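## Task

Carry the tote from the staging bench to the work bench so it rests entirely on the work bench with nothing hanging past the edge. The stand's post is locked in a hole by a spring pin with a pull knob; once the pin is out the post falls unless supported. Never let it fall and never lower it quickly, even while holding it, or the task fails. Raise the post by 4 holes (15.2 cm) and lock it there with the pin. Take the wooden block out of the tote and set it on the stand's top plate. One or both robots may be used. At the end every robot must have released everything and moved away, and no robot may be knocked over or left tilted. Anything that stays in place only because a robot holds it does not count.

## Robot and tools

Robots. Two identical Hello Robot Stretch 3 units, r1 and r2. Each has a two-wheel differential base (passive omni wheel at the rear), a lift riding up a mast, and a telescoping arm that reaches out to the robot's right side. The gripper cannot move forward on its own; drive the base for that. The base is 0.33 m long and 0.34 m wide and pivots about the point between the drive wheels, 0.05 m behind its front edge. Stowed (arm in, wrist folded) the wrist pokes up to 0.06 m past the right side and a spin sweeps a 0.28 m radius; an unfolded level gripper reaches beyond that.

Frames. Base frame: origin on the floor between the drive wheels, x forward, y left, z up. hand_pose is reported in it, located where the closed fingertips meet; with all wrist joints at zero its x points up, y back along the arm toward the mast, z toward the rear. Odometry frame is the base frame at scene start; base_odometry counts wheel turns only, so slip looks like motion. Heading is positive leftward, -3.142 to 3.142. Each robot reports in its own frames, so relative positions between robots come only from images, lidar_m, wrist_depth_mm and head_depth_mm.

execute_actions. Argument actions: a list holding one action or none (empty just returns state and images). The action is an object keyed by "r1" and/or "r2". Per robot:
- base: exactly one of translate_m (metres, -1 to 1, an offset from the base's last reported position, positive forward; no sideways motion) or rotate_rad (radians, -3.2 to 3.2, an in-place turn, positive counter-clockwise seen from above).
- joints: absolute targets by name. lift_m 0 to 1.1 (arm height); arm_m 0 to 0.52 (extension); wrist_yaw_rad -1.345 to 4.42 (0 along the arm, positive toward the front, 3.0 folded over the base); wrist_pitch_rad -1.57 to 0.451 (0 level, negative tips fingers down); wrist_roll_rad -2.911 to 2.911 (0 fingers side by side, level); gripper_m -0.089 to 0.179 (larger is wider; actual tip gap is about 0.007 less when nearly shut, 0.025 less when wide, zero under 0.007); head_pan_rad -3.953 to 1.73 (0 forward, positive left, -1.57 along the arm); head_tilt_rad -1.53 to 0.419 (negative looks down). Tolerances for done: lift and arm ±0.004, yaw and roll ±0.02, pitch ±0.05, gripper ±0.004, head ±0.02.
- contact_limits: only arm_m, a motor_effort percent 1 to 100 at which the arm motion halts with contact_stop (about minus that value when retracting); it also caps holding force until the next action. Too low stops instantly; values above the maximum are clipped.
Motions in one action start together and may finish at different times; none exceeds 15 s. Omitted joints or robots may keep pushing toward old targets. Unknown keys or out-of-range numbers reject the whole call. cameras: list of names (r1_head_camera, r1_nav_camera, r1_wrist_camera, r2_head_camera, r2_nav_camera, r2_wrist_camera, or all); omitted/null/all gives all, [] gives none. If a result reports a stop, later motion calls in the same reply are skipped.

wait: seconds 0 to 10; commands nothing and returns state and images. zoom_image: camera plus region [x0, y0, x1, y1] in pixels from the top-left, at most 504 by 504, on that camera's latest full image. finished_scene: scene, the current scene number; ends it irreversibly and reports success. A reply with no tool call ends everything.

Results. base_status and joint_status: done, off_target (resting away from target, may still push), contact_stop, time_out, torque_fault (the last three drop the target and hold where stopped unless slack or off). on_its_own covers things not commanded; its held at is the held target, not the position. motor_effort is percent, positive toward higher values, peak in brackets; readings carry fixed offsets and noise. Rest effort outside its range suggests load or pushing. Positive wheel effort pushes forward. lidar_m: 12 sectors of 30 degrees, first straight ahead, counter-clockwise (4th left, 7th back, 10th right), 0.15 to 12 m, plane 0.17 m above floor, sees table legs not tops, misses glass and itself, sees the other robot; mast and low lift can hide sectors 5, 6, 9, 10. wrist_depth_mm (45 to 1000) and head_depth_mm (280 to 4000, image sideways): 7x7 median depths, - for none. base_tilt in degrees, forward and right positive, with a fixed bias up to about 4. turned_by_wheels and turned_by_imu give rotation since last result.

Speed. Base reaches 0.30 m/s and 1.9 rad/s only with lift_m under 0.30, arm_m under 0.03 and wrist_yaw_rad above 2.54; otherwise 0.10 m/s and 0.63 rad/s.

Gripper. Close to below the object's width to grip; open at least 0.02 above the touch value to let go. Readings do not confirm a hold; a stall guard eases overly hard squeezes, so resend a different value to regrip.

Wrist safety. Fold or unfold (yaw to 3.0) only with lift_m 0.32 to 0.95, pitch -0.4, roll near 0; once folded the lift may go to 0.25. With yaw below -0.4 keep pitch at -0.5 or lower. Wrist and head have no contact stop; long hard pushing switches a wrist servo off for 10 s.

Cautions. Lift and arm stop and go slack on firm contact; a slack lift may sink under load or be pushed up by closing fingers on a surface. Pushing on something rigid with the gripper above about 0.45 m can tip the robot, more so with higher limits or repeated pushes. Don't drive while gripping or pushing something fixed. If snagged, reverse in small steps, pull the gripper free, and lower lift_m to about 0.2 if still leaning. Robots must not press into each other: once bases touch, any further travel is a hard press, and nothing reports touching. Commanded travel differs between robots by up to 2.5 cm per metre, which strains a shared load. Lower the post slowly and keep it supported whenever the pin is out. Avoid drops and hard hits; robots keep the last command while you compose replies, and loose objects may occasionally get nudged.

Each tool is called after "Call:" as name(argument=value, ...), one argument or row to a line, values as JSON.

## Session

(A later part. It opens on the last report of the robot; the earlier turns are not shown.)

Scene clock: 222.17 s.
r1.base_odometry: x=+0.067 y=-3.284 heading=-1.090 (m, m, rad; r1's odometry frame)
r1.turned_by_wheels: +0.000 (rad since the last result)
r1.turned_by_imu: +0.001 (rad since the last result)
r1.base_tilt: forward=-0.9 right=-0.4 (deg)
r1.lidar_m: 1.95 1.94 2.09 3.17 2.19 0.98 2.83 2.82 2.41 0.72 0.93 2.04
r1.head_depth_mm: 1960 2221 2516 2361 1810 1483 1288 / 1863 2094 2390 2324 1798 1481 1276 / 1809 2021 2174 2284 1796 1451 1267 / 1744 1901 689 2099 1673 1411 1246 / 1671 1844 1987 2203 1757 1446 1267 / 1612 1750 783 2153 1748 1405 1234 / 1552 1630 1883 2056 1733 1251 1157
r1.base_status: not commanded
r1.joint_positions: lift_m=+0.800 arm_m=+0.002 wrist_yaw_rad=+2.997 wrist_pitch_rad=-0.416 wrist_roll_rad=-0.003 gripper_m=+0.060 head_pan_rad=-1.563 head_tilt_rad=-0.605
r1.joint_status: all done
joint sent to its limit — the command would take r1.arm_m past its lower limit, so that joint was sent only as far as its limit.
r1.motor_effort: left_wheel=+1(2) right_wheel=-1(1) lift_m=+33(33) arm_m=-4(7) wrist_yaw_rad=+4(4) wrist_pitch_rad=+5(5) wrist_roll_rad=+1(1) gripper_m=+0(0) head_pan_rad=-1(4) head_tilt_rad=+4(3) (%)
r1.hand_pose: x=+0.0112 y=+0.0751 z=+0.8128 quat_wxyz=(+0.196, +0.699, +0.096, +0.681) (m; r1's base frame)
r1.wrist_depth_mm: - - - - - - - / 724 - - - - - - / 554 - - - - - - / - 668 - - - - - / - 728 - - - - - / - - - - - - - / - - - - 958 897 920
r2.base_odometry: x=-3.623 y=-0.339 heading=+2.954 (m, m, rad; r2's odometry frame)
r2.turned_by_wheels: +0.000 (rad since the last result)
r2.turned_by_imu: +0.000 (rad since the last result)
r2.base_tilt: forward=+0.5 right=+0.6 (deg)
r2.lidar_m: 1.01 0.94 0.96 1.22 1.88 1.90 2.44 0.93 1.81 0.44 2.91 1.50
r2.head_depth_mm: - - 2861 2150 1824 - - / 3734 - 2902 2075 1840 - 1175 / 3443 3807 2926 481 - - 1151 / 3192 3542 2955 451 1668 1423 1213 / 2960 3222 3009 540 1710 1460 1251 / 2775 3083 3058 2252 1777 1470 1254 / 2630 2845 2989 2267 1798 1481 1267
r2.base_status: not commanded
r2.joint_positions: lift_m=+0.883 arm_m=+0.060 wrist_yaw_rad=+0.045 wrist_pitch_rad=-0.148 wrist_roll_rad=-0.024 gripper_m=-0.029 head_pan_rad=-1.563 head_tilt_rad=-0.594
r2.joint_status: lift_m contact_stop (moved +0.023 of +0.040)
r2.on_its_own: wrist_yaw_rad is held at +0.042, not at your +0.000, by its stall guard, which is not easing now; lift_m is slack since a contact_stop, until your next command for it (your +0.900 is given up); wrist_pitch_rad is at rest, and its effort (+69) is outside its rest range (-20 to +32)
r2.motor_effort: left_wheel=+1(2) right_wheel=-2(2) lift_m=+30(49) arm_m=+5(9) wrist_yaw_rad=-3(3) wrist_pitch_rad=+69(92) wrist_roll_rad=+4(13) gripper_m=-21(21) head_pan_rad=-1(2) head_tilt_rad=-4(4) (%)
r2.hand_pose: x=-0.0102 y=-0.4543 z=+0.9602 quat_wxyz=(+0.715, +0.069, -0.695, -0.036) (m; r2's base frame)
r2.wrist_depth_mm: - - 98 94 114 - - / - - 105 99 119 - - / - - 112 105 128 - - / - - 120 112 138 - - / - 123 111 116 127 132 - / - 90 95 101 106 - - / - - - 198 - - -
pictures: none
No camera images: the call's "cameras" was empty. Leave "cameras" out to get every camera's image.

Call:
execute_actions(
  actions=[
    {"r2":{"joints":{"lift_m":0.862}},"r1":{"joints":{"lift_m":0.28}}},
  ],
  cameras=["r2_head_camera","r2_wrist_camera"],
)

Scene clock: 228.23 s.
r1.base_odometry: x=+0.067 y=-3.284 heading=-1.090 (m, m, rad; r1's odometry frame)
r1.turned_by_wheels: +0.000 (rad since the last result)
r1.turned_by_imu: +0.001 (rad since the last result)
r1.base_tilt: forward=-1.0 right=-0.4 (deg)
r1.lidar_m: 1.96 1.94 2.09 3.17 2.19 0.98 2.84 2.81 2.40 0.72 0.93 2.04
r1.head_depth_mm: 1948 2198 2548 2346 1812 1493 1254 / 1885 2093 2386 2317 1797 1474 1247 / 1803 2009 2167 2322 1796 1463 1235 / 1743 1904 689 2104 1673 1410 1232 / 1671 1856 1996 2221 1766 1444 1220 / 1596 1766 785 2135 1738 1398 1220 / 1553 1656 807 2060 1728 1248 1158
r1.base_status: not commanded
r1.joint_positions: lift_m=+0.280 arm_m=+0.002 wrist_yaw_rad=+2.997 wrist_pitch_rad=-0.417 wrist_roll_rad=-0.003 gripper_m=+0.060 head_pan_rad=-1.563 head_tilt_rad=-0.605
r1.joint_status: all done
r1.motor_effort: left_wheel=+1(1) right_wheel=-2(1) lift_m=+22(27) arm_m=-3(4) wrist_yaw_rad=+3(3) wrist_pitch_rad=+5(5) wrist_roll_rad=+1(1) gripper_m=+0(0) head_pan_rad=-2(3) head_tilt_rad=+3(3) (%)
r1.hand_pose: x=+0.0111 y=+0.0750 z=+0.2932 quat_wxyz=(+0.196, +0.699, +0.097, +0.681) (m; r1's base frame)
r1.wrist_depth_mm: - - - - - - - / 530 - - - - - 941 / 587 - 934 885 843 773 724 / 815 632 746 715 672 638 599 / 693 642 - 570 571 548 512 / 569 538 - 522 485 464 443 / 484 486 - - 427 404 392
r2.base_odometry: x=-3.623 y=-0.339 heading=+2.954 (m, m, rad; r2's odometry frame)
r2.turned_by_wheels: +0.000 (rad since the last result)
r2.turned_by_imu: -0.001 (rad since the last result)
r2.base_tilt: forward=+0.5 right=+0.5 (deg)
r2.lidar_m: 1.01 0.94 0.95 1.22 1.88 1.91 2.44 0.93 1.81 0.45 2.90 1.50
r2.head_depth_mm: - - 2850 2149 1765 - - / 3717 - 2911 2085 1779 - - / 3424 3742 2940 484 - - - / 3198 3509 2984 453 1620 1420 1217 / 2998 3268 3020 541 1726 1461 1248 / 2814 3047 3103 2269 1771 1478 1257 / 2596 2836 2977 2272 1805 1491 1271
r2.base_status: not commanded
r2.joint_positions: lift_m=+0.862 arm_m=+0.059 wrist_yaw_rad=+0.045 wrist_pitch_rad=-0.072 wrist_roll_rad=-0.021 gripper_m=-0.029 head_pan_rad=-1.563 head_tilt_rad=-0.594
r2.joint_status: all done
r2.on_its_own: wrist_yaw_rad is held at +0.042, not at your +0.000, by its stall guard, which is not easing now; wrist_pitch_rad is at rest, and its effort (+34) is outside its rest range (-20 to +32)
r2.motor_effort: left_wheel=+0(1) right_wheel=+1(0) lift_m=+24(27) arm_m=+13(13) wrist_yaw_rad=-3(2) wrist_pitch_rad=+34(65) wrist_roll_rad=+2(3) gripper_m=-21(20) head_pan_rad=-2(2) head_tilt_rad=-4(4) (%)
r2.hand_pose: x=-0.0100 y=-0.4577 z=+0.9584 quat_wxyz=(+0.715, +0.042, -0.698, -0.009) (m; r2's base frame)
r2.wrist_depth_mm: - - 106 99 120 - - / - - 110 103 125 - - / - - 116 108 131 - - / - - 121 114 139 - - / - 108 105 110 120 125 - / - 88 91 171 104 - - / - - - 184 - - -
pictures: r2_head_camera (sideways: a quarter turn clockwise sets it upright), r2_wrist_camera
Images, in order (width x height): r2_head_camera 896x504, r2_wrist_camera 644x364.

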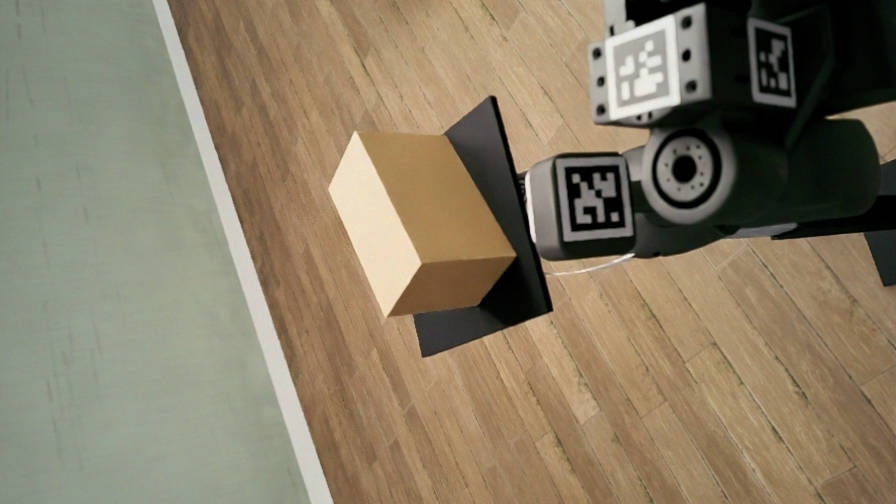

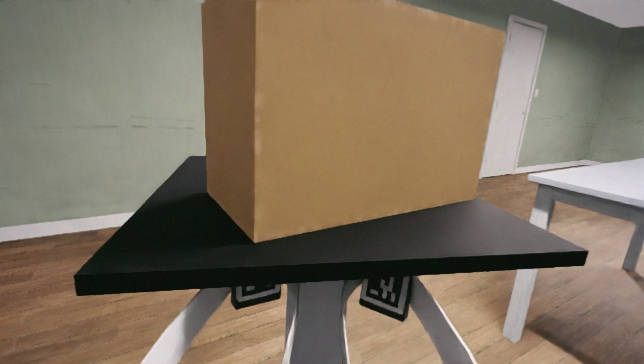

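Locked.

Call:
execute_actions(
  actions=[
    {"r2":{"joints":{"lift_m":0.845,"gripper_m":0.12}},"r1":{"base":{"rotate_rad":0.4}}},
  ],
  cameras=["r2_wrist_camera"],
)

Call:
execute_actions(
  actions=[
    {"r2":{"joints":{"arm_m":0.0}},"r1":{"base":{"translate_m":-0.62}}},
  ],
  cameras=["r2_wrist_camera"],
)

Call:
execute_actions(
  actions=[
    {"r2":{"joints":{"wrist_yaw_rad":1.5}},"r1":{"base":{"translate_m":-0.62}}},
  ],
  cameras=["r2_head_camera"],
)

Call:
execute_actions(
  actions=[
    {"r1":{"base":{"rotate_rad":1.57},"joints":{"head_pan_rad":0,"head_tilt_rad":-0.4}}},
  ],
  cameras=["r1_nav_camera"],
)

Scene clock: 230.50 s.
r1.base_odometry: x=+0.067 y=-3.284 heading=-0.690 (m, m, rad; r1's odometry frame)
r1.turned_by_wheels: +0.400 (rad since the last result)
r1.turned_by_imu: +0.394 (rad since the last result)
r1.base_tilt: forward=-0.8 right=-0.5 (deg)
r1.lidar_m: 1.94 2.01 2.74 0.66 4.00 0.98 2.81 2.70 0.72 0.93 1.96 2.01
r1.head_depth_mm: 1599 1779 807 2084 1722 1444 1253 / 1605 1774 780 2153 1811 1408 1214 / 1601 1739 813 2183 1791 1467 1232 / 1601 1730 1950 2160 1762 1344 1231 / 1606 1733 2004 2160 1756 1266 1226 / 1551 844 1894 2040 1639 1288 1214 / 1612 776 2000 2145 1730 1422 1208
r1.base_status: done
r1.joint_positions: lift_m=+0.280 arm_m=+0.002 wrist_yaw_rad=+2.997 wrist_pitch_rad=-0.417 wrist_roll_rad=-0.003 gripper_m=+0.060 head_pan_rad=-1.563 head_tilt_rad=-0.605
r1.joint_status: not commanded
r1.motor_effort: left_wheel=-1(5) right_wheel=+2(8) lift_m=+22(22) arm_m=-5(4) wrist_yaw_rad=+3(3) wrist_pitch_rad=+5(5) wrist_roll_rad=+1(1) gripper_m=+0(1) head_pan_rad=-4(3) head_tilt_rad=+3(3) (%)
r1.hand_pose: x=+0.0110 y=+0.0750 z=+0.2932 quat_wxyz=(+0.196, +0.699, +0.097, +0.681) (m; r1's base frame)
r1.wrist_depth_mm: - - - - - - - / - - - - - - 932 / - - 748 878 831 753 716 / 843 786 730 694 668 638 606 / 681 649 - 596 560 536 516 / 568 540 - 519 484 457 444 / 483 489 - - 420 404 397
r2.base_odometry: x=-3.623 y=-0.339 heading=+2.954 (m, m, rad; r2's odometry frame)
r2.turned_by_wheels: +0.000 (rad since the last result)
r2.turned_by_imu: -0.001 (rad since the last result)
r2.base_tilt: forward=+0.5 right=+0.5 (deg)
r2.lidar_m: 1.01 0.94 0.96 1.22 1.88 1.90 2.44 0.93 1.82 0.44 2.91 1.50
r2.head_depth_mm: - - 2852 2148 1732 - - / 3756 - 2915 2089 1731 - - / 3408 3756 2926 480 1761 - - / 3203 3539 2971 449 564 1426 1214 / 3001 3258 3024 522 1715 1473 1248 / 2745 3057 3075 2233 1767 1465 1253 / 2618 2819 2937 2288 1782 1473 1257
r2.base_status: not commanded
r2.joint_positions: lift_m=+0.845 arm_m=+0.060 wrist_yaw_rad=+0.045 wrist_pitch_rad=-0.016 wrist_roll_rad=-0.021 gripper_m=+0.120 head_pan_rad=-1.563 head_tilt_rad=-0.594
r2.joint_status: all done
r2.on_its_own: wrist_yaw_rad is held at +0.042, not at your +0.000, by its stall guard, which is not easing now
r2.motor_effort: left_wheel=+0(0) right_wheel=+0(3) lift_m=+24(23) arm_m=+6(13) wrist_yaw_rad=-3(3) wrist_pitch_rad=+8(33) wrist_roll_rad=+2(2) gripper_m=+0(87) head_pan_rad=-2(3) head_tilt_rad=-3(3) (%)
r2.hand_pose: x=-0.0099 y=-0.4602 z=+0.9557 quat_wxyz=(+0.715, +0.022, -0.699, +0.010) (m; r2's base frame)
r2.wrist_depth_mm: - - 102 99 118 - - / - - 106 102 124 - - / - - 109 106 130 - - / - - 112 111 136 - - / - 93 97 102 107 112 - / - 81 - 165 - - - / - - - 174 - - -
pictures: r2_wrist_camera
Images, in order (width x height): r2_wrist_camera 644x364.

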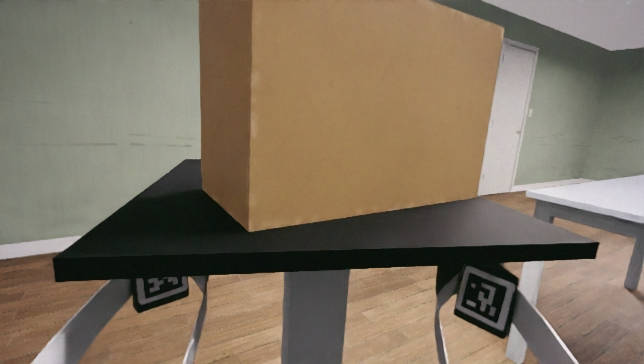

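Scene clock: 234.20 s.
r1.base_odometry: x=-0.411 y=-2.889 heading=-0.690 (m, m, rad; r1's odometry frame)
r1.turned_by_wheels: +0.000 (rad since the last result)
r1.turned_by_imu: +0.000 (rad since the last result)
r1.base_tilt: forward=-0.8 right=-0.4 (deg)
r1.lidar_m: 2.55 2.64 0.80 0.66 0.67 2.28 2.20 2.27 1.97 1.90 0.72 2.66
r1.head_depth_mm: 1602 1769 1972 2173 1812 1473 1248 / 1610 1767 1991 2165 1798 1480 1244 / 1606 1776 1991 2182 1787 1462 1241 / 1597 1777 1982 2173 1769 1452 1227 / 1609 1778 2006 2171 1745 1436 1224 / 1608 1770 1991 2144 1732 1440 1219 / 1610 1786 1928 2154 1640 1117 1192
r1.base_status: done
r1.joint_positions: lift_m=+0.280 arm_m=+0.002 wrist_yaw_rad=+2.998 wrist_pitch_rad=-0.417 wrist_roll_rad=-0.003 gripper_m=+0.060 head_pan_rad=-1.563 head_tilt_rad=-0.605
r1.joint_status: not commanded
r1.motor_effort: left_wheel=-1(9) right_wheel=+2(6) lift_m=+22(22) arm_m=-4(4) wrist_yaw_rad=+3(3) wrist_pitch_rad=+5(5) wrist_roll_rad=+1(1) gripper_m=+0(0) head_pan_rad=-3(3) head_tilt_rad=+3(3) (%)
r1.hand_pose: x=+0.0109 y=+0.0750 z=+0.2931 quat_wxyz=(+0.196, +0.699, +0.097, +0.681) (m; r1's base frame)
r1.wrist_depth_mm: - - - - - 855 - / - - - - - 919 900 / - - 881 875 833 761 730 / 831 779 745 713 676 641 604 / 683 666 - 591 562 536 511 / 569 552 - 508 479 460 444 / 487 491 - - 423 402 396
r2.base_odometry: x=-3.623 y=-0.339 heading=+2.954 (m, m, rad; r2's odometry frame)
r2.turned_by_wheels: +0.000 (rad since the last result)
r2.turned_by_imu: +0.000 (rad since the last result)
r2.base_tilt: forward=+0.5 right=+0.6 (deg)
r2.lidar_m: 1.01 0.94 0.95 1.22 1.88 1.91 2.44 1.63 1.15 0.44 2.90 1.50
r2.head_depth_mm: - - 2479 1938 1602 1449 - / 3745 - 2885 1369 1506 1451 - / 3444 3789 2941 480 1643 - - / 3172 3528 2988 450 607 1479 1220 / 2995 3249 3002 523 1668 1471 1250 / 2786 3034 3039 2259 1787 1470 1263 / 2626 2856 2979 2258 1792 1485 1261
r2.base_status: not commanded
r2.joint_positions: lift_m=+0.845 arm_m=+0.003 wrist_yaw_rad=+0.045 wrist_pitch_rad=-0.017 wrist_roll_rad=-0.021 gripper_m=+0.120 head_pan_rad=-1.563 head_tilt_rad=-0.594
r2.joint_status: all done
joint sent to its limit — the command would take r2.arm_m past its lower limit, so that joint was sent only as far as its limit.
r2.on_its_own: wrist_yaw_rad is held at +0.042, not at your +0.000, by its stall guard, which is not easing now
r2.motor_effort: left_wheel=+0(0) right_wheel=-1(1) lift_m=+24(23) arm_m=-6(6) wrist_yaw_rad=-3(2) wrist_pitch_rad=+8(8) wrist_roll_rad=+2(2) gripper_m=+0(0) head_pan_rad=-2(1) head_tilt_rad=-3(4) (%)
r2.hand_pose: x=-0.0099 y=-0.4032 z=+0.9555 quat_wxyz=(+0.715, +0.022, -0.699, +0.010) (m; r2's base frame)
r2.wrist_depth_mm: - - - 154 - - - / - - - 153 186 - - / - - - 159 194 - - / - - 167 157 188 - - / - - - 223 - - - / - - - - - - - / - - - 253 - - -
pictures: r2_wrist_camera
Images, in order (width x height): r2_wrist_camera 644x364.

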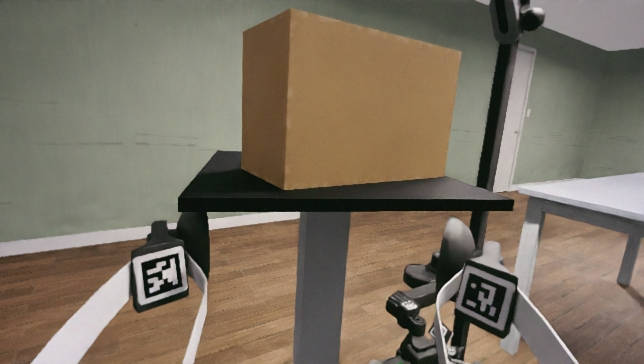

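Scene clock: 237.90 s.
r1.base_odometry: x=-0.889 y=-2.494 heading=-0.690 (m, m, rad; r1's odometry frame)
r1.turned_by_wheels: +0.000 (rad since the last result)
r1.turned_by_imu: +0.000 (rad since the last result)
r1.base_tilt: forward=-0.9 right=-0.5 (deg)
r1.lidar_m: 3.15 1.25 0.78 2.11 2.26 1.64 1.59 1.63 1.97 1.90 1.97 1.13
r1.head_depth_mm: 1605 1780 1976 2174 1812 1480 1254 / 1607 1773 1984 2166 1814 1470 1244 / 1611 1772 1985 2184 1800 1464 1235 / 1606 1786 1984 2182 1778 1451 1232 / 1606 1784 1995 2159 1760 1446 1221 / 1616 1789 1998 2138 1741 1435 1218 / 1606 1787 1998 2141 1734 1418 1214
r1.base_status: done
r1.joint_positions: lift_m=+0.280 arm_m=+0.002 wrist_yaw_rad=+2.998 wrist_pitch_rad=-0.417 wrist_roll_rad=-0.003 gripper_m=+0.060 head_pan_rad=-1.563 head_tilt_rad=-0.605
r1.joint_status: not commanded
r1.motor_effort: left_wheel=+0(8) right_wheel=+1(6) lift_m=+22(22) arm_m=-4(4) wrist_yaw_rad=+2(2) wrist_pitch_rad=+5(5) wrist_roll_rad=+1(1) gripper_m=+0(1) head_pan_rad=-2(3) head_tilt_rad=+3(3) (%)
r1.hand_pose: x=+0.0109 y=+0.0750 z=+0.2931 quat_wxyz=(+0.196, +0.699, +0.097, +0.681) (m; r1's base frame)
r1.wrist_depth_mm: - - - - - - - / - - - - - 894 895 / - - 966 881 798 784 731 / 852 800 749 711 664 639 604 / 677 643 - 586 558 531 513 / 565 539 - 516 479 465 437 / 492 483 - - 417 409 395
r2.base_odometry: x=-3.623 y=-0.339 heading=+2.954 (m, m, rad; r2's odometry frame)
r2.turned_by_wheels: +0.000 (rad since the last result)
r2.turned_by_imu: +0.000 (rad since the last result)
r2.base_tilt: forward=+0.5 right=+0.6 (deg)
r2.lidar_m: 1.01 0.94 0.95 1.22 1.88 1.90 2.44 1.63 1.81 0.44 2.91 1.50
r2.head_depth_mm: - - 2849 2137 1712 1460 - / 3734 - 2854 2063 1735 1474 - / 3437 3807 2920 480 1723 1445 - / 3072 3472 1862 449 611 1387 1215 / 3009 3269 3010 522 1721 1467 1277 / 2791 3063 3047 2239 1782 1465 1310 / 2623 2849 2958 2277 1786 1485 1265
r2.base_status: not commanded
r2.joint_positions: lift_m=+0.845 arm_m=+0.003 wrist_yaw_rad=+1.496 wrist_pitch_rad=-0.017 wrist_roll_rad=-0.021 gripper_m=+0.120 head_pan_rad=-1.563 head_tilt_rad=-0.594
r2.joint_status: all done
r2.motor_effort: left_wheel=+1(0) right_wheel=+0(0) lift_m=+24(24) arm_m=-5(5) wrist_yaw_rad=+5(8) wrist_pitch_rad=+8(8) wrist_roll_rad=+2(2) gripper_m=+0(0) head_pan_rad=-2(3) head_tilt_rad=-3(4) (%)
r2.hand_pose: x=+0.2337 y=-0.1667 z=+0.9555 quat_wxyz=(+0.528, +0.480, -0.508, +0.482) (m; r2's base frame)
r2.wrist_depth_mm: 696 781 906 - - - - / 710 817 935 - - - - / 724 797 971 - - - - / 727 845 - - - - - / 741 844 - - - - - / 805 827 - - - - - / 786 913 - - - - -
pictures: r2_head_camera (sideways: a quarter turn clockwise sets it upright)
Images, in order (width x height): r2_head_camera 896x504.

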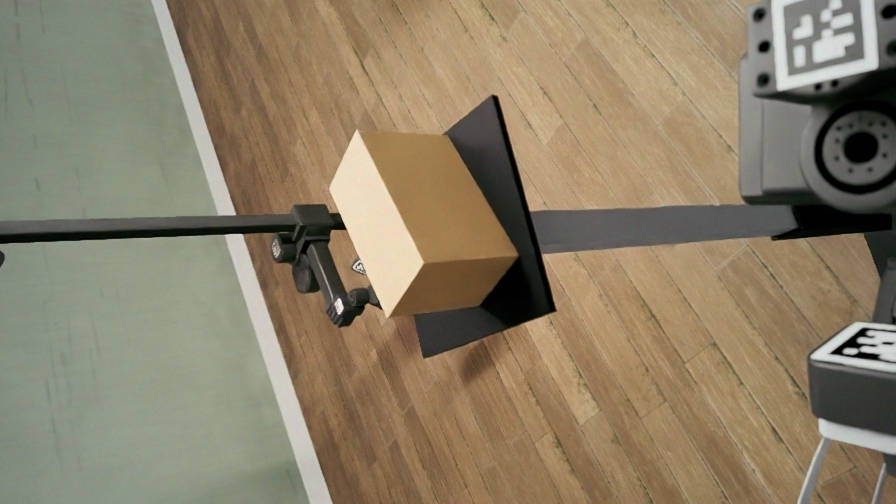

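Scene clock: 240.20 s.
r1.base_odometry: x=-0.889 y=-2.494 heading=+0.880 (m, m, rad; r1's odometry frame)
r1.turned_by_wheels: +1.570 (rad since the last result)
r1.turned_by_imu: +1.538 (rad since the last result)
r1.base_tilt: forward=-0.9 right=-0.4 (deg)
r1.lidar_m: 2.11 2.31 1.66 1.59 1.63 1.98 1.90 1.96 1.13 3.14 1.26 0.78
r1.head_depth_mm: - - - 1420 2054 1765 1426 / - - - 2162 2317 1757 1404 / - - - 3110 2264 1729 1399 / - - - 3273 2259 1737 1391 / - - - 3227 2247 1712 1386 / - - - 3141 2226 1696 1369 / - - - 3131 2200 1685 1370
r1.base_status: done
r1.joint_positions: lift_m=+0.280 arm_m=+0.002 wrist_yaw_rad=+2.998 wrist_pitch_rad=-0.417 wrist_roll_rad=-0.003 gripper_m=+0.060 head_pan_rad=-0.007 head_tilt_rad=-0.408
r1.joint_status: all done
r1.motor_effort: left_wheel=-1(6) right_wheel=+2(11) lift_m=+22(22) arm_m=-4(5) wrist_yaw_rad=+3(2) wrist_pitch_rad=+5(5) wrist_roll_rad=+1(1) gripper_m=-1(1) head_pan_rad=+4(46) head_tilt_rad=+5(22) (%)
r1.hand_pose: x=+0.0109 y=+0.0750 z=+0.2931 quat_wxyz=(+0.196, +0.699, +0.097, +0.681) (m; r1's base frame)
r1.wrist_depth_mm: - - - - - - - / - - - - - - 892 / - - 993 884 845 763 733 / 851 812 738 701 670 642 600 / 674 647 - 586 565 538 509 / 568 547 - 518 480 461 443 / 485 492 - - 421 405 397
r2.base_odometry: x=-3.623 y=-0.339 heading=+2.954 (m, m, rad; r2's odometry frame)
r2.turned_by_wheels: +0.000 (rad since the last result)
r2.turned_by_imu: +0.000 (rad since the last result)
r2.base_tilt: forward=+0.5 right=+0.5 (deg)
r2.lidar_m: 1.01 0.94 0.96 1.22 1.87 1.91 2.43 1.62 1.81 0.44 2.90 1.50
r2.head_depth_mm: - - 2851 2130 1697 1454 - / 3733 - 2883 2076 1725 1469 - / 3461 3773 2940 481 1733 1442 - / 3233 3532 2937 448 612 1390 1216 / 2935 3221 1892 523 1714 1458 1275 / 2786 3031 3074 2234 1776 1473 1313 / 2627 2848 2958 2270 1792 1482 1263
r2.base_status: not commanded
r2.joint_positions: lift_m=+0.845 arm_m=+0.003 wrist_yaw_rad=+1.496 wrist_pitch_rad=-0.017 wrist_roll_rad=-0.021 gripper_m=+0.120 head_pan_rad=-1.563 head_tilt_rad=-0.594
r2.joint_status: not commanded
r2.motor_effort: left_wheel=+0(1) right_wheel=-1(0) lift_m=+24(24) arm_m=-4(5) wrist_yaw_rad=+5(4) wrist_pitch_rad=+8(8) wrist_roll_rad=+2(2) gripper_m=+0(0) head_pan_rad=-2(2) head_tilt_rad=-4(3) (%)
r2.hand_pose: x=+0.2337 y=-0.1667 z=+0.9555 quat_wxyz=(+0.528, +0.480, -0.508, +0.482) (m; r2's base frame)
r2.wrist_depth_mm: 694 767 910 - - - - / 701 805 945 - - - - / 725 830 956 - - - - / 754 832 - - - - - / 753 841 - - - - - / 772 861 - - - - - / 761 910 - - - - -
pictures: r1_nav_camera (sideways: a quarter turn counterclockwise sets it upright)
Images, in order (width x height): r1_nav_camera 672x504.

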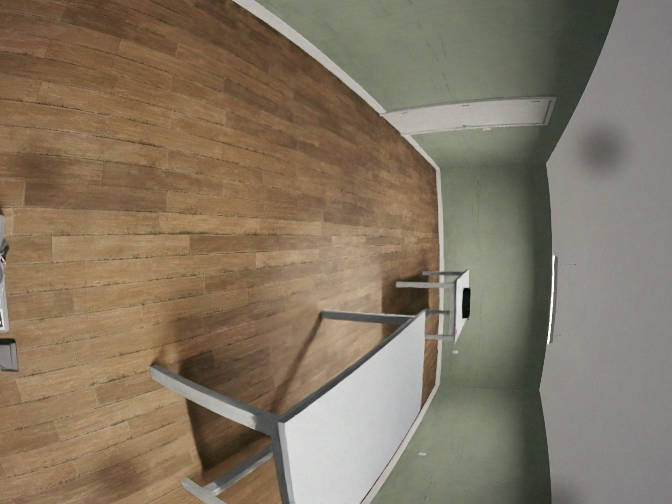

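IMU shows 0.03 shortfall; correct.

Call:
execute_actions(
  actions=[
    {"r1":{"base":{"rotate_rad":0.035}}},
  ],
  cameras=[],
)

Call:
execute_actions(
  actions=[
    {"r1":{"base":{"translate_m":1.0}}},
  ],
  cameras=[],
)

Call:
execute_actions(
  actions=[
    {"r1":{"base":{"translate_m":1.0}}},
  ],
  cameras=[],
)

Call:
execute_actions(
  actions=[
    {"r1":{"base":{"translate_m":1.0}}},
  ],
  cameras=[],
)

Call:
execute_actions(
  actions=[
    {"r1":{"base":{"translate_m":1.0}}},
  ],
  cameras=[],
)

Call:
execute_actions(
  actions=[
    {"r1":{"base":{"translate_m":0.55},"joints":{"head_pan_rad":-1.57,"head_tilt_rad":-0.6}}},
  ],
  cameras=["r1_head_camera"],
)

Scene clock: 241.10 s.
r1.base_odometry: x=-0.889 y=-2.494 heading=+0.915 (m, m, rad; r1's odometry frame)
r1.turned_by_wheels: +0.035 (rad since the last result)
r1.turned_by_imu: +0.034 (rad since the last result)
r1.base_tilt: forward=-0.9 right=-0.4 (deg)
r1.lidar_m: 2.11 2.23 1.64 1.59 1.65 1.97 1.90 1.98 1.13 3.16 1.26 0.78
r1.head_depth_mm: - - - 1435 2230 1756 1427 / - - - 2279 2326 1758 1409 / - - - 3313 2274 1739 1399 / - - - 3313 2244 1717 1391 / - - - 3230 2237 1702 1383 / - - - 3179 2202 1689 1372 / - - - 3114 2191 1686 1367
r1.base_status: done
r1.joint_positions: lift_m=+0.280 arm_m=+0.002 wrist_yaw_rad=+2.998 wrist_pitch_rad=-0.417 wrist_roll_rad=-0.003 gripper_m=+0.060 head_pan_rad=-0.007 head_tilt_rad=-0.408
r1.joint_status: not commanded
r1.motor_effort: left_wheel=-1(8) right_wheel=+1(9) lift_m=+22(22) arm_m=-4(4) wrist_yaw_rad=+3(2) wrist_pitch_rad=+5(5) wrist_roll_rad=+1(1) gripper_m=+0(0) head_pan_rad=+3(4) head_tilt_rad=+4(5) (%)
r1.hand_pose: x=+0.0109 y=+0.0750 z=+0.2931 quat_wxyz=(+0.196, +0.699, +0.097, +0.681) (m; r1's base frame)
r1.wrist_depth_mm: - - - - - - - / - - - - - - 938 / - - 954 885 812 759 730 / 847 807 726 704 676 634 604 / 686 655 - 587 556 534 510 / 562 539 - 513 489 464 447 / 495 490 - - 418 403 395
r2.base_odometry: x=-3.623 y=-0.339 heading=+2.954 (m, m, rad; r2's odometry frame)
r2.turned_by_wheels: +0.000 (rad since the last result)
r2.turned_by_imu: +0.000 (rad since the last result)
r2.base_tilt: forward=+0.6 right=+0.6 (deg)
r2.lidar_m: 1.01 0.94 0.96 1.22 1.88 1.90 2.43 1.63 1.81 0.45 2.91 1.50
r2.head_depth_mm: - - 2869 2124 1709 1455 - / 3739 - 2901 2087 1714 1476 - / 3440 3749 2896 480 1727 1445 - / 3165 3550 2971 449 611 1392 1213 / 2949 3201 1783 523 1718 1467 1278 / 2766 3034 3027 2223 1791 1477 1317 / 2598 2833 2942 2276 1793 1477 1264
r2.base_status: not commanded
r2.joint_positions: lift_m=+0.845 arm_m=+0.003 wrist_yaw_rad=+1.496 wrist_pitch_rad=-0.017 wrist_roll_rad=-0.021 gripper_m=+0.120 head_pan_rad=-1.563 head_tilt_rad=-0.594
r2.joint_status: not commanded
r2.motor_effort: left_wheel=+1(0) right_wheel=+0(1) lift_m=+24(24) arm_m=-4(5) wrist_yaw_rad=+5(5) wrist_pitch_rad=+8(8) wrist_roll_rad=+2(2) gripper_m=+0(0) head_pan_rad=-2(2) head_tilt_rad=-4(4) (%)
r2.hand_pose: x=+0.2337 y=-0.1667 z=+0.9555 quat_wxyz=(+0.528, +0.480, -0.508, +0.482) (m; r2's base frame)
r2.wrist_depth_mm: 694 769 904 - - - - / 703 796 917 - - - - / 718 813 950 - - - - / 737 859 - - - - - / 769 858 - - - - - / 772 838 - - - - - / 775 916 - - - - -
pictures: none
No camera images: the call's "cameras" was empty. Leave "cameras" out to get every camera's image.

Scene clock: 246.10 s.
r1.base_odometry: x=-0.279 y=-1.702 heading=+0.914 (m, m, rad; r1's odometry frame)
r1.turned_by_wheels: +0.000 (rad since the last result)
r1.turned_by_imu: +0.003 (rad since the last result)
r1.base_tilt: forward=-1.0 right=-0.4 (deg)
r1.lidar_m: 2.88 2.22 1.63 1.58 1.64 2.25 2.89 1.90 0.55 1.10 1.14 1.16
r1.head_depth_mm: - - - 3194 2052 1397 1417 / - - 3484 3353 2301 1746 1417 / - - - 3138 2278 1728 1402 / - - - 3257 2264 1727 1400 / - - - 3201 2228 1702 1389 / - - - 3159 2211 1697 1377 / - - - 3135 2207 1684 1370
r1.base_status: done
r1.joint_positions: lift_m=+0.280 arm_m=+0.002 wrist_yaw_rad=+2.998 wrist_pitch_rad=-0.417 wrist_roll_rad=-0.003 gripper_m=+0.060 head_pan_rad=-0.007 head_tilt_rad=-0.408
r1.joint_status: not commanded
r1.motor_effort: left_wheel=-1(6) right_wheel=+1(10) lift_m=+22(22) arm_m=-5(4) wrist_yaw_rad=+3(3) wrist_pitch_rad=+6(5) wrist_roll_rad=+1(1) gripper_m=+0(0) head_pan_rad=+3(2) head_tilt_rad=+4(5) (%)
r1.hand_pose: x=+0.0109 y=+0.0750 z=+0.2931 quat_wxyz=(+0.196, +0.699, +0.097, +0.681) (m; r1's base frame)
r1.wrist_depth_mm: - - - - - - - / - - - - - - 934 / - - 960 863 819 789 731 / 840 811 754 693 669 631 604 / 674 638 - 596 568 531 509 / 568 544 - 515 478 462 442 / 490 489 - - 423 404 396
r2.base_odometry: x=-3.623 y=-0.339 heading=+2.954 (m, m, rad; r2's odometry frame)
r2.turned_by_wheels: +0.000 (rad since the last result)
r2.turned_by_imu: +0.000 (rad since the last result)
r2.base_tilt: forward=+0.6 right=+0.5 (deg)
r2.lidar_m: 1.01 0.94 0.95 1.22 1.88 1.91 2.43 1.63 1.81 0.44 2.90 1.50
r2.head_depth_mm: - - 2389 2140 1713 1457 - / 3835 - 2892 2072 1722 1470 - / 3452 3823 2939 480 1734 1440 - / 3211 3541 2986 450 610 1385 1213 / 2963 3245 3023 523 1710 1460 1276 / 2782 3012 3050 2256 1772 1468 1310 / 2645 2839 2947 2290 1789 1482 1261
r2.base_status: not commanded
r2.joint_positions: lift_m=+0.845 arm_m=+0.003 wrist_yaw_rad=+1.496 wrist_pitch_rad=-0.017 wrist_roll_rad=-0.021 gripper_m=+0.120 head_pan_rad=-1.563 head_tilt_rad=-0.594
r2.joint_status: not commanded
r2.motor_effort: left_wheel=+0(0) right_wheel=+0(0) lift_m=+24(24) arm_m=-5(4) wrist_yaw_rad=+4(5) wrist_pitch_rad=+8(8) wrist_roll_rad=+2(2) gripper_m=+0(0) head_pan_rad=-2(2) head_tilt_rad=-4(4) (%)
r2.hand_pose: x=+0.2337 y=-0.1667 z=+0.9555 quat_wxyz=(+0.528, +0.480, -0.508, +0.482) (m; r2's base frame)
r2.wrist_depth_mm: 693 772 907 - - - - / 700 801 930 - - - - / 716 812 967 - - - - / 754 837 - - - - - / 755 835 - - - - - / 782 872 - - - - - / 772 936 - - - - -
pictures: none
No camera images: the call's "cameras" was empty. Leave "cameras" out to get every camera's image.

Scene clock: 251.10 s.
r1.base_odometry: x=+0.331 y=-0.910 heading=+0.914 (m, m, rad; r1's odometry frame)
r1.turned_by_wheels: +0.000 (rad since the last result)
r1.turned_by_imu: +0.003 (rad since the last result)
r1.base_tilt: forward=-1.0 right=-0.4 (deg)
r1.lidar_m: 1.91 2.15 1.62 1.57 1.63 2.26 3.86 1.38 1.14 0.47 3.31 1.91
r1.head_depth_mm: - - 2398 2999 2334 1773 1411 / - - 2627 2985 2196 1750 1414 / - - - 3375 2276 1744 1396 / - - - 3282 2255 1719 1396 / - - - 3235 2229 1715 1386 / - - - 3175 2215 1705 1375 / - - - 3141 2191 1692 1363
r1.base_status: done
r1.joint_positions: lift_m=+0.280 arm_m=+0.002 wrist_yaw_rad=+2.998 wrist_pitch_rad=-0.417 wrist_roll_rad=-0.003 gripper_m=+0.060 head_pan_rad=-0.007 head_tilt_rad=-0.407
r1.joint_status: not commanded
r1.motor_effort: left_wheel=-1(6) right_wheel=+1(9) lift_m=+22(22) arm_m=-4(4) wrist_yaw_rad=+3(2) wrist_pitch_rad=+5(6) wrist_roll_rad=+1(1) gripper_m=+0(0) head_pan_rad=+3(3) head_tilt_rad=+4(4) (%)
r1.hand_pose: x=+0.0109 y=+0.0750 z=+0.2931 quat_wxyz=(+0.196, +0.699, +0.097, +0.681) (m; r1's base frame)
r1.wrist_depth_mm: - - - - - - - / - - - - - - 921 / - - 931 894 845 770 740 / 840 829 734 701 661 629 590 / 687 653 - 587 568 538 505 / 560 539 - 514 480 459 438 / 489 488 - - 427 407 397
r2.base_odometry: x=-3.623 y=-0.339 heading=+2.954 (m, m, rad; r2's odometry frame)
r2.turned_by_wheels: +0.000 (rad since the last result)
r2.turned_by_imu: +0.000 (rad since the last result)
r2.base_tilt: forward=+0.5 right=+0.6 (deg)
r2.lidar_m: 1.01 0.94 0.96 1.22 1.88 1.90 2.43 1.63 1.81 0.44 2.91 1.50
r2.head_depth_mm: - - 2856 2133 1702 1457 - / 3768 - 2889 2087 1729 1472 - / 3458 3740 2927 480 1735 1445 - / 3169 3519 2972 448 612 1383 1208 / 2966 3306 2994 522 1709 1467 1276 / 2765 3005 3061 2245 1790 1471 1308 / 2604 2817 2960 2270 1795 1473 1264
r2.base_status: not commanded
r2.joint_positions: lift_m=+0.845 arm_m=+0.003 wrist_yaw_rad=+1.496 wrist_pitch_rad=-0.017 wrist_roll_rad=-0.021 gripper_m=+0.120 head_pan_rad=-1.563 head_tilt_rad=-0.594
r2.joint_status: not commanded
r2.motor_effort: left_wheel=+0(1) right_wheel=-1(1) lift_m=+24(24) arm_m=-5(4) wrist_yaw_rad=+4(5) wrist_pitch_rad=+8(8) wrist_roll_rad=+2(2) gripper_m=+0(0) head_pan_rad=-2(2) head_tilt_rad=-4(4) (%)
r2.hand_pose: x=+0.2337 y=-0.1667 z=+0.9555 quat_wxyz=(+0.528, +0.480, -0.508, +0.482) (m; r2's base frame)
r2.wrist_depth_mm: 673 791 912 - - - - / 710 788 946 - - - - / 734 808 - - - - - / 750 851 - - - - - / 770 831 - - - - - / 802 857 - - - - - / 777 915 - - - - -
pictures: none
No camera images: the call's "cameras" was empty. Leave "cameras" out to get every camera's image.

Scene clock: 256.10 s.
r1.base_odometry: x=+0.941 y=-0.117 heading=+0.914 (m, m, rad; r1's odometry frame)
r1.turned_by_wheels: +0.000 (rad since the last result)
r1.turned_by_imu: +0.003 (rad since the last result)
r1.base_tilt: forward=-0.9 right=-0.3 (deg)
r1.lidar_m: 2.33 2.18 1.60 1.55 1.62 2.24 2.35 1.00 1.42 3.19 1.40 0.98
r1.head_depth_mm: 3362 3548 3709 1530 2236 1776 1344 / 3294 3579 3768 2985 2309 1740 1409 / 3363 3551 3825 3312 2281 1733 1402 / 3327 3543 3784 3290 2269 1730 1399 / 3295 3561 3805 3221 2254 1721 1387 / 3315 3576 3849 3184 2209 1690 1374 / 3339 3565 3837 3123 2177 1686 1364
r1.base_status: done
r1.joint_positions: lift_m=+0.280 arm_m=+0.002 wrist_yaw_rad=+2.998 wrist_pitch_rad=-0.417 wrist_roll_rad=-0.003 gripper_m=+0.060 head_pan_rad=-0.007 head_tilt_rad=-0.407
r1.joint_status: not commanded
r1.motor_effort: left_wheel=-1(6) right_wheel=+1(9) lift_m=+22(22) arm_m=-3(4) wrist_yaw_rad=+2(3) wrist_pitch_rad=+5(5) wrist_roll_rad=+1(1) gripper_m=+0(0) head_pan_rad=+2(3) head_tilt_rad=+5(4) (%)
r1.hand_pose: x=+0.0109 y=+0.0750 z=+0.2931 quat_wxyz=(+0.196, +0.699, +0.097, +0.681) (m; r1's base frame)
r1.wrist_depth_mm: - - - - - - - / - - - - - - 925 / - - 956 854 831 799 729 / 838 815 739 699 661 631 592 / 679 633 - 579 576 530 513 / 569 539 - 518 481 461 443 / 492 489 - - 421 402 400
r2.base_odometry: x=-3.623 y=-0.339 heading=+2.954 (m, m, rad; r2's odometry frame)
r2.turned_by_wheels: +0.000 (rad since the last result)
r2.turned_by_imu: +0.000 (rad since the last result)
r2.base_tilt: forward=+0.5 right=+0.6 (deg)
r2.lidar_m: 1.01 0.94 0.96 1.22 1.88 1.90 2.44 1.62 1.81 0.45 2.91 1.50
r2.head_depth_mm: - - 2857 2127 1702 1462 - / 3785 - 2906 2086 1714 1465 - / 3458 3750 2930 480 1737 1440 - / 3179 3508 2953 448 611 1381 1214 / 2994 3273 3030 522 1708 1464 1280 / 2780 3028 3012 2239 1777 1471 1316 / 2627 2846 2956 2267 1795 1473 1260
r2.base_status: not commanded
r2.joint_positions: lift_m=+0.845 arm_m=+0.003 wrist_yaw_rad=+1.496 wrist_pitch_rad=-0.017 wrist_roll_rad=-0.021 gripper_m=+0.120 head_pan_rad=-1.563 head_tilt_rad=-0.594
r2.joint_status: not commanded
r2.motor_effort: left_wheel=+1(1) right_wheel=+0(1) lift_m=+24(24) arm_m=-5(5) wrist_yaw_rad=+5(5) wrist_pitch_rad=+8(8) wrist_roll_rad=+2(2) gripper_m=+0(0) head_pan_rad=-2(1) head_tilt_rad=-4(3) (%)
r2.hand_pose: x=+0.2337 y=-0.1667 z=+0.9555 quat_wxyz=(+0.528, +0.480, -0.508, +0.482) (m; r2's base frame)
r2.wrist_depth_mm: 690 772 926 - - - - / 702 797 935 - - - - / 736 810 973 - - - - / 743 814 - - - - - / 755 826 - - - - - / 755 842 - - - - - / 770 911 - - - - -
pictures: none
No camera images: the call's "cameras" was empty. Leave "cameras" out to get every camera's image.

Scene clock: 261.10 s.
r1.base_odometry: x=+1.552 y=+0.675 heading=+0.914 (m, m, rad; r1's odometry frame)
r1.turned_by_wheels: +0.000 (rad since the last result)
r1.turned_by_imu: +0.003 (rad since the last result)
r1.base_tilt: forward=-0.9 right=-0.4 (deg)
r1.lidar_m: 2.87 2.15 1.56 1.52 1.58 2.23 1.93 1.94 0.50 0.50 1.18 1.37
r1.head_depth_mm: 2458 2617 2816 3000 2056 1653 1421 / 2433 2630 2823 3000 2296 1748 1414 / 2462 2625 2819 3004 2268 1738 1404 / 2465 2627 2847 3026 2262 1724 1389 / 2450 2641 2831 2983 2240 1718 1383 / 2465 2644 2836 2971 2215 1693 1373 / 2455 2625 2887 2970 2191 1679 1363
r1.base_status: done
r1.joint_positions: lift_m=+0.280 arm_m=+0.002 wrist_yaw_rad=+2.998 wrist_pitch_rad=-0.417 wrist_roll_rad=-0.003 gripper_m=+0.060 head_pan_rad=-0.007 head_tilt_rad=-0.407
r1.joint_status: not commanded
r1.motor_effort: left_wheel=-1(6) right_wheel=+1(9) lift_m=+22(22) arm_m=-4(4) wrist_yaw_rad=+2(2) wrist_pitch_rad=+5(5) wrist_roll_rad=+1(1) gripper_m=+0(0) head_pan_rad=+3(2) head_tilt_rad=+5(4) (%)
r1.hand_pose: x=+0.0109 y=+0.0750 z=+0.2931 quat_wxyz=(+0.196, +0.699, +0.097, +0.681) (m; r1's base frame)
r1.wrist_depth_mm: - - - - - - - / - - - - - - 927 / - - 938 875 822 773 720 / 856 805 742 692 668 627 603 / 696 650 - 587 566 538 510 / 563 547 - 515 489 469 440 / 481 478 - - 428 404 395
r2.base_odometry: x=-3.623 y=-0.339 heading=+2.954 (m, m, rad; r2's odometry frame)
r2.turned_by_wheels: +0.000 (rad since the last result)
r2.turned_by_imu: +0.000 (rad since the last result)
r2.base_tilt: forward=+0.5 right=+0.5 (deg)
r2.lidar_m: 1.01 0.94 0.96 1.22 1.88 1.90 2.44 1.63 1.82 0.44 2.90 1.50
r2.head_depth_mm: - - 2854 2132 1707 1455 - / 3735 - 2890 2079 1722 1479 - / 3447 3806 2922 480 1726 1443 - / 3196 3500 2998 449 611 1393 1216 / 2992 3250 2992 523 1713 1471 1282 / 2786 3035 3079 2283 1785 1462 1314 / 2608 2840 2991 2275 1795 1476 1257
r2.base_status: not commanded
r2.joint_positions: lift_m=+0.845 arm_m=+0.003 wrist_yaw_rad=+1.496 wrist_pitch_rad=-0.017 wrist_roll_rad=-0.021 gripper_m=+0.120 head_pan_rad=-1.563 head_tilt_rad=-0.594
r2.joint_status: not commanded
r2.motor_effort: left_wheel=+1(0) right_wheel=-1(0) lift_m=+24(24) arm_m=-5(5) wrist_yaw_rad=+5(5) wrist_pitch_rad=+8(8) wrist_roll_rad=+2(2) gripper_m=+0(0) head_pan_rad=-2(3) head_tilt_rad=-4(4) (%)
r2.hand_pose: x=+0.2337 y=-0.1667 z=+0.9555 quat_wxyz=(+0.528, +0.480, -0.508, +0.482) (m; r2's base frame)
r2.wrist_depth_mm: 690 769 906 - - - - / 704 802 931 - - - - / 727 834 925 - - - - / 740 848 - - - - - / 757 872 - - - - - / 769 863 - - - - - / 764 928 - - - - -
pictures: none
No camera images: the call's "cameras" was empty. Leave "cameras" out to get every camera's image.

Scene clock: 264.60 s.
r1.base_odometry: x=+1.888 y=+1.110 heading=+0.914 (m, m, rad; r1's odometry frame)
r1.turned_by_wheels: +0.000 (rad since the last result)
r1.turned_by_imu: +0.002 (rad since the last result)
r1.base_tilt: forward=-1.0 right=-0.4 (deg)
r1.lidar_m: 2.32 2.14 1.59 1.51 1.58 2.21 2.46 0.81 1.18 1.14 1.19 0.89
r1.head_depth_mm: 2715 3017 3186 986 758 1386 1257 / 2738 3028 3200 971 749 1384 1247 / 2752 3027 3207 889 746 1405 1246 / 2753 3060 3233 946 739 1395 1240 / 2776 3056 3226 934 730 1381 1234 / 2756 3034 3171 885 725 1369 1225 / 2792 3099 3091 917 721 1405 1218
r1.base_status: done
r1.joint_positions: lift_m=+0.280 arm_m=+0.002 wrist_yaw_rad=+2.998 wrist_pitch_rad=-0.417 wrist_roll_rad=-0.003 gripper_m=+0.060 head_pan_rad=-1.563 head_tilt_rad=-0.593
r1.joint_status: all done
r1.motor_effort: left_wheel=-1(6) right_wheel=+2(9) lift_m=+22(22) arm_m=-4(4) wrist_yaw_rad=+2(3) wrist_pitch_rad=+6(5) wrist_roll_rad=+2(1) gripper_m=+0(1) head_pan_rad=-4(43) head_tilt_rad=-4(26) (%)
r1.hand_pose: x=+0.0109 y=+0.0750 z=+0.2931 quat_wxyz=(+0.196, +0.699, +0.097, +0.681) (m; r1's base frame)
r1.wrist_depth_mm: - - - - - - - / - - - - - - 927 / - - 947 886 818 776 721 / 847 800 747 696 672 633 615 / 687 651 - 584 567 536 515 / 573 542 - 519 482 455 442 / 487 491 - - 425 403 396
r2.base_odometry: x=-3.623 y=-0.339 heading=+2.954 (m, m, rad; r2's odometry frame)
r2.turned_by_wheels: +0.000 (rad since the last result)
r2.turned_by_imu: +0.000 (rad since the last result)
r2.base_tilt: forward=+0.5 right=+0.6 (deg)
r2.lidar_m: 1.01 0.94 0.96 1.22 1.88 1.90 2.44 1.62 1.81 0.44 2.91 1.49
r2.head_depth_mm: - - 2872 2128 1704 1459 - / 3694 - 2873 2094 1717 1465 - / 3416 3774 2957 480 1729 1443 - / 3155 3521 2962 450 611 1389 1213 / 2982 3268 3036 523 1713 1458 1277 / 2785 3045 3056 2262 1799 1479 1317 / 2625 2846 2980 2270 1785 1484 1257
r2.base_status: not commanded
r2.joint_positions: lift_m=+0.845 arm_m=+0.003 wrist_yaw_rad=+1.496 wrist_pitch_rad=-0.017 wrist_roll_rad=-0.021 gripper_m=+0.120 head_pan_rad=-1.563 head_tilt_rad=-0.594
r2.joint_status: not commanded
r2.motor_effort: left_wheel=+0(1) right_wheel=-1(0) lift_m=+24(24) arm_m=-5(5) wrist_yaw_rad=+4(5) wrist_pitch_rad=+8(8) wrist_roll_rad=+2(2) gripper_m=+0(0) head_pan_rad=-1(2) head_tilt_rad=-4(4) (%)
r2.hand_pose: x=+0.2337 y=-0.1667 z=+0.9555 quat_wxyz=(+0.528, +0.480, -0.508, +0.482) (m; r2's base frame)
r2.wrist_depth_mm: 691 782 890 - - - - / 704 843 917 - - - - / 710 828 982 - - - - / 751 826 - - - - - / 746 836 - - - - - / 769 866 - - - - - / 781 915 - - - - -
pictures: r1_head_camera (sideways: a quarter turn clockwise sets it upright)
Images, in order (width x height): r1_head_camera 896x504.

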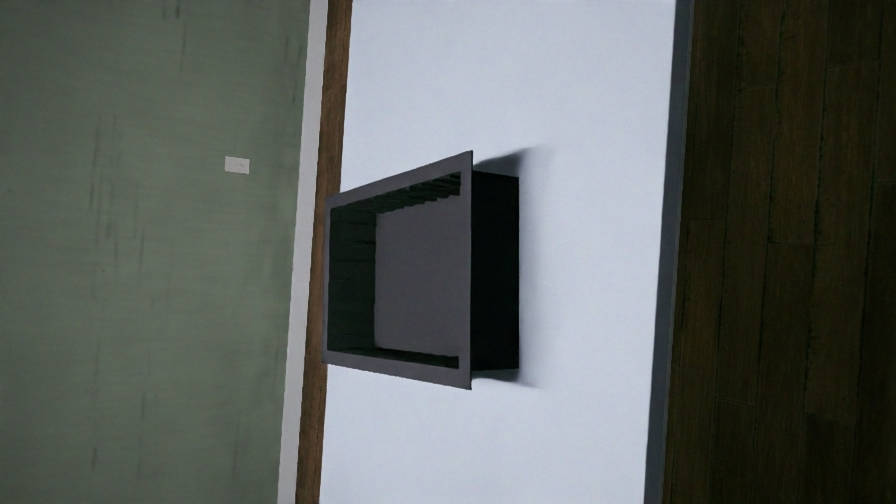

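Call:
execute_actions(
  actions=[
    {"r1":{"joints":{"lift_m":0.9}}},
  ],
  cameras=[],
)

Call:
execute_actions(
  actions=[
    {"r1":{"joints":{"wrist_yaw_rad":0}}},
  ],
  cameras=[],
)

Call:
execute_actions(
  actions=[
    {"r1":{"joints":{"lift_m":1.08,"wrist_pitch_rad":-1.4,"wrist_roll_rad":1.57,"gripper_m":0.08,"arm_m":0.46}}},
  ],
  cameras=["r1_wrist_camera","r1_head_camera"],
)

Scene clock: 271.23 s.
r1.base_odometry: x=+1.888 y=+1.110 heading=+0.914 (m, m, rad; r1's odometry frame)
r1.turned_by_wheels: +0.000 (rad since the last result)
r1.turned_by_imu: +0.002 (rad since the last result)
r1.base_tilt: forward=-1.0 right=-0.4 (deg)
r1.lidar_m: 2.32 2.14 1.58 1.51 1.58 2.21 2.46 0.81 1.18 1.14 1.19 0.89
r1.head_depth_mm: 2716 2969 3241 985 757 656 - / 2717 3034 3227 974 751 663 - / 2746 3021 3226 891 744 1436 - / 2746 3043 3214 948 736 1428 - / 2741 3078 3238 939 731 1413 - / 2788 3045 3143 889 724 1390 - / 2787 3067 3084 919 719 1402 1216
r1.base_status: not commanded
r1.joint_positions: lift_m=+0.900 arm_m=+0.002 wrist_yaw_rad=+2.998 wrist_pitch_rad=-0.418 wrist_roll_rad=-0.003 gripper_m=+0.060 head_pan_rad=-1.563 head_tilt_rad=-0.593
r1.joint_status: all done
r1.motor_effort: left_wheel=-1(1) right_wheel=+1(2) lift_m=+33(34) arm_m=-4(4) wrist_yaw_rad=+3(3) wrist_pitch_rad=+5(5) wrist_roll_rad=+1(1) gripper_m=+0(0) head_pan_rad=-3(2) head_tilt_rad=-4(4) (%)
r1.hand_pose: x=+0.0109 y=+0.0750 z=+0.9125 quat_wxyz=(+0.196, +0.699, +0.097, +0.681) (m; r1's base frame)
r1.wrist_depth_mm: - - - - - - - / - - - - - - - / - - - - - - - / - - - - - - - / - - - - - - - / - - - - - - - / - - - - - - -
r2.base_odometry: x=-3.623 y=-0.339 heading=+2.954 (m, m, rad; r2's odometry frame)
r2.turned_by_wheels: +0.000 (rad since the last result)
r2.turned_by_imu: -0.001 (rad since the last result)
r2.base_tilt: forward=+0.4 right=+0.5 (deg)
r2.lidar_m: 1.01 0.94 0.96 1.22 1.88 1.90 2.42 1.62 1.81 0.44 2.90 1.50
r2.head_depth_mm: - - 2874 2126 1716 1455 - / 3781 - 2869 2080 1722 1470 - / 3472 3826 2937 480 1741 1452 - / 3191 3542 2949 449 610 1391 1211 / 2975 3271 3042 522 1717 1462 1279 / 2787 3032 3059 2249 1782 1479 1318 / 2604 2865 2952 2287 1789 1483 1259
r2.base_status: not commanded
r2.joint_positions: lift_m=+0.845 arm_m=+0.003 wrist_yaw_rad=+1.496 wrist_pitch_rad=-0.017 wrist_roll_rad=-0.021 gripper_m=+0.120 head_pan_rad=-1.563 head_tilt_rad=-0.594
r2.joint_status: not commanded
r2.motor_effort: left_wheel=+1(1) right_wheel=+0(0) lift_m=+24(24) arm_m=-5(4) wrist_yaw_rad=+5(5) wrist_pitch_rad=+8(8) wrist_roll_rad=+2(2) gripper_m=+0(0) head_pan_rad=-2(3) head_tilt_rad=-4(4) (%)
r2.hand_pose: x=+0.2337 y=-0.1667 z=+0.9555 quat_wxyz=(+0.528, +0.480, -0.508, +0.482) (m; r2's base frame)
r2.wrist_depth_mm: 697 782 902 - - - - / 691 778 922 - - - - / 710 812 967 - - - - / 761 839 - - - - - / 771 841 - - - - - / 763 857 - - - - - / 773 923 - - - - -
pictures: none
No camera images: the call's "cameras" was empty. Leave "cameras" out to get every camera's image.

Scene clock: 273.73 s.
r1.base_odometry: x=+1.888 y=+1.110 heading=+0.914 (m, m, rad; r1's odometry frame)
r1.turned_by_wheels: +0.000 (rad since the last result)
r1.turned_by_imu: +0.001 (rad since the last result)
r1.base_tilt: forward=-1.1 right=-0.3 (deg)
r1.lidar_m: 2.32 2.14 1.58 1.51 1.58 2.21 2.46 0.81 1.18 1.14 1.19 0.89
r1.head_depth_mm: 2719 3029 3212 985 758 655 - / 2725 3006 3195 973 750 663 - / 2780 2981 3203 890 745 1437 - / 2751 3011 3184 949 760 - - / 2750 3042 3204 934 733 1386 1231 / 2757 3050 3176 890 725 1372 1221 / 2793 3073 3121 919 719 1398 1217
r1.base_status: not commanded
r1.joint_positions: lift_m=+0.900 arm_m=+0.002 wrist_yaw_rad=+0.003 wrist_pitch_rad=-0.418 wrist_roll_rad=-0.003 gripper_m=+0.060 head_pan_rad=-1.563 head_tilt_rad=-0.593
r1.joint_status: all done
r1.motor_effort: left_wheel=-1(1) right_wheel=+1(1) lift_m=+33(33) arm_m=-4(4) wrist_yaw_rad=-4(3) wrist_pitch_rad=+6(5) wrist_roll_rad=+1(1) gripper_m=-1(0) head_pan_rad=-3(4) head_tilt_rad=-4(4) (%)
r1.hand_pose: x=-0.0208 y=-0.3717 z=+0.9125 quat_wxyz=(+0.693, +0.148, -0.690, -0.146) (m; r1's base frame)
r1.wrist_depth_mm: - - - - - - 873 / - - 773 762 670 660 608 / 741 684 489 468 516 513 483 / 552 518 481 465 449 415 398 / 448 428 416 385 367 352 338 / 371 358 352 336 334 352 - / - - - - - - -
r2.base_odometry: x=-3.623 y=-0.339 heading=+2.954 (m, m, rad; r2's odometry frame)
r2.turned_by_wheels: +0.000 (rad since the last result)
r2.turned_by_imu: +0.000 (rad since the last result)
r2.base_tilt: forward=+0.5 right=+0.5 (deg)
r2.lidar_m: 1.01 0.94 0.95 1.22 1.88 1.90 2.43 1.63 1.81 0.44 2.90 1.50
r2.head_depth_mm: - - 2897 2136 1728 1470 - / 3753 - 2878 2086 1717 1462 - / 3430 3735 2927 480 1728 1449 - / 3183 3495 2942 449 610 1389 1219 / 2974 3291 2979 522 1719 1457 1276 / 2805 3051 3045 2251 1787 1480 1313 / 2615 2825 2965 2277 1804 1482 1263
r2.base_status: not commanded
r2.joint_positions: lift_m=+0.845 arm_m=+0.003 wrist_yaw_rad=+1.496 wrist_pitch_rad=-0.017 wrist_roll_rad=-0.021 gripper_m=+0.120 head_pan_rad=-1.563 head_tilt_rad=-0.594
r2.joint_status: not commanded
r2.motor_effort: left_wheel=+0(0) right_wheel=+0(0) lift_m=+23(24) arm_m=-5(5) wrist_yaw_rad=+5(4) wrist_pitch_rad=+8(8) wrist_roll_rad=+2(2) gripper_m=+0(0) head_pan_rad=-3(3) head_tilt_rad=-3(4) (%)
r2.hand_pose: x=+0.2337 y=-0.1667 z=+0.9555 quat_wxyz=(+0.528, +0.480, -0.508, +0.482) (m; r2's base frame)
r2.wrist_depth_mm: 693 795 896 - - - - / 700 811 927 - - - - / 722 808 956 - - - - / 733 852 - - - - - / 757 836 - - - - - / 767 847 - - - - - / 778 937 - - - - -
pictures: none
No camera images: the call's "cameras" was empty. Leave "cameras" out to get every camera's image.

Scene clock: 278.30 s.
r1.base_odometry: x=+1.888 y=+1.110 heading=+0.914 (m, m, rad; r1's odometry frame)
r1.turned_by_wheels: +0.000 (rad since the last result)
r1.turned_by_imu: +0.001 (rad since the last result)
r1.base_tilt: forward=-1.0 right=-0.4 (deg)
r1.lidar_m: 2.32 2.14 1.58 1.51 1.58 2.22 2.46 0.81 1.18 1.14 1.19 0.89
r1.head_depth_mm: - 2999 3221 983 757 1380 1258 / 2789 3032 3188 976 751 1377 1253 / - 3006 3163 890 743 1407 1247 / 2743 2964 3227 806 739 1394 1240 / 2755 3021 3198 934 731 1382 1231 / 2766 3077 3140 888 725 1377 1226 / 2782 3081 3094 922 720 1403 1218
r1.base_status: not commanded
r1.joint_positions: lift_m=+1.080 arm_m=+0.460 wrist_yaw_rad=+0.001 wrist_pitch_rad=-1.396 wrist_roll_rad=+1.567 gripper_m=+0.080 head_pan_rad=-1.563 head_tilt_rad=-0.593
r1.joint_status: all done
r1.motor_effort: left_wheel=-1(1) right_wheel=+1(2) lift_m=+33(34) arm_m=+5(8) wrist_yaw_rad=-1(3) wrist_pitch_rad=-1(5) wrist_roll_rad=+1(1) gripper_m=+0(74) head_pan_rad=-3(3) head_tilt_rad=-4(5) (%)
r1.hand_pose: x=-0.0215 y=-0.6251 z=+0.9619 quat_wxyz=(+0.002, +0.001, -0.766, -0.643) (m; r1's base frame)
r1.wrist_depth_mm: 379 360 341 329 312 303 - / 396 367 273 333 324 310 - / 316 375 366 340 335 321 957 / 423 401 381 353 346 332 - / 435 415 390 370 356 334 - / 447 438 - 383 372 358 - / 415 412 350 321 384 373 -
r2.base_odometry: x=-3.623 y=-0.339 heading=+2.954 (m, m, rad; r2's odometry frame)
r2.turned_by_wheels: +0.000 (rad since the last result)
r2.turned_by_imu: +0.000 (rad since the last result)
r2.base_tilt: forward=+0.6 right=+0.5 (deg)
r2.lidar_m: 1.01 0.94 0.96 1.22 1.88 1.91 2.43 1.63 1.81 0.44 2.91 1.50
r2.head_depth_mm: - - 2833 2127 1709 1457 - / 3712 - 2861 2093 1724 1474 - / 3459 3759 2912 481 1723 1438 - / 3207 3505 2970 448 611 1385 1213 / 2955 3266 2984 522 1719 1468 1277 / 2810 3035 3072 2235 1785 1471 1310 / 2622 2844 2959 2294 1803 1483 1263
r2.base_status: not commanded
r2.joint_positions: lift_m=+0.845 arm_m=+0.003 wrist_yaw_rad=+1.496 wrist_pitch_rad=-0.017 wrist_roll_rad=-0.021 gripper_m=+0.120 head_pan_rad=-1.563 head_tilt_rad=-0.594
r2.joint_status: not commanded
r2.motor_effort: left_wheel=+1(0) right_wheel=-1(1) lift_m=+23(24) arm_m=-5(5) wrist_yaw_rad=+4(5) wrist_pitch_rad=+8(8) wrist_roll_rad=+2(2) gripper_m=+0(0) head_pan_rad=-3(2) head_tilt_rad=-3(4) (%)
r2.hand_pose: x=+0.2337 y=-0.1667 z=+0.9555 quat_wxyz=(+0.528, +0.480, -0.508, +0.482) (m; r2's base frame)
r2.wrist_depth_mm: 698 785 933 - - - - / 724 810 942 - - - - / 732 804 961 - - - - / 761 844 - - - - - / 742 837 - - - - - / 760 829 - - - - - / 767 935 - - - - -
pictures: r1_head_camera (sideways: a quarter turn clockwise sets it upright), r1_wrist_camera
Images, in order (width x height): r1_head_camera 896x504, r1_wrist_camera 644x364.

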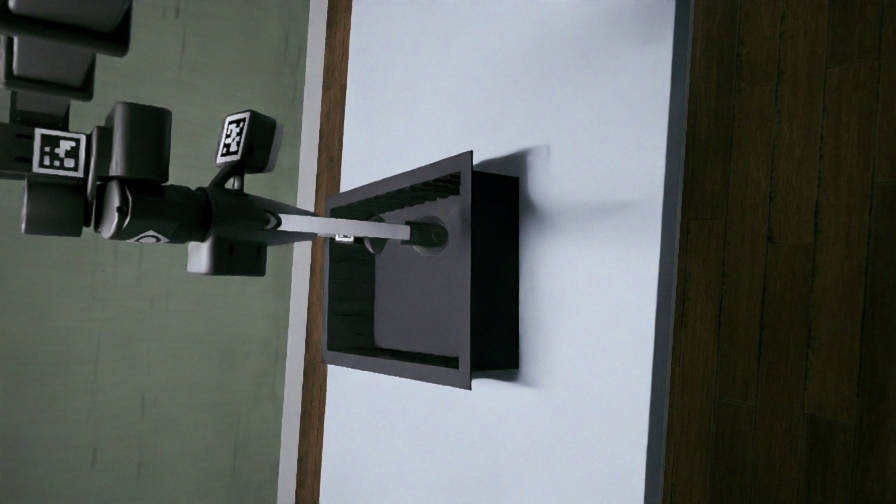

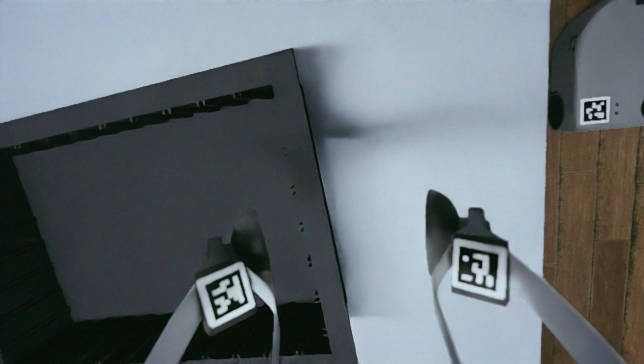

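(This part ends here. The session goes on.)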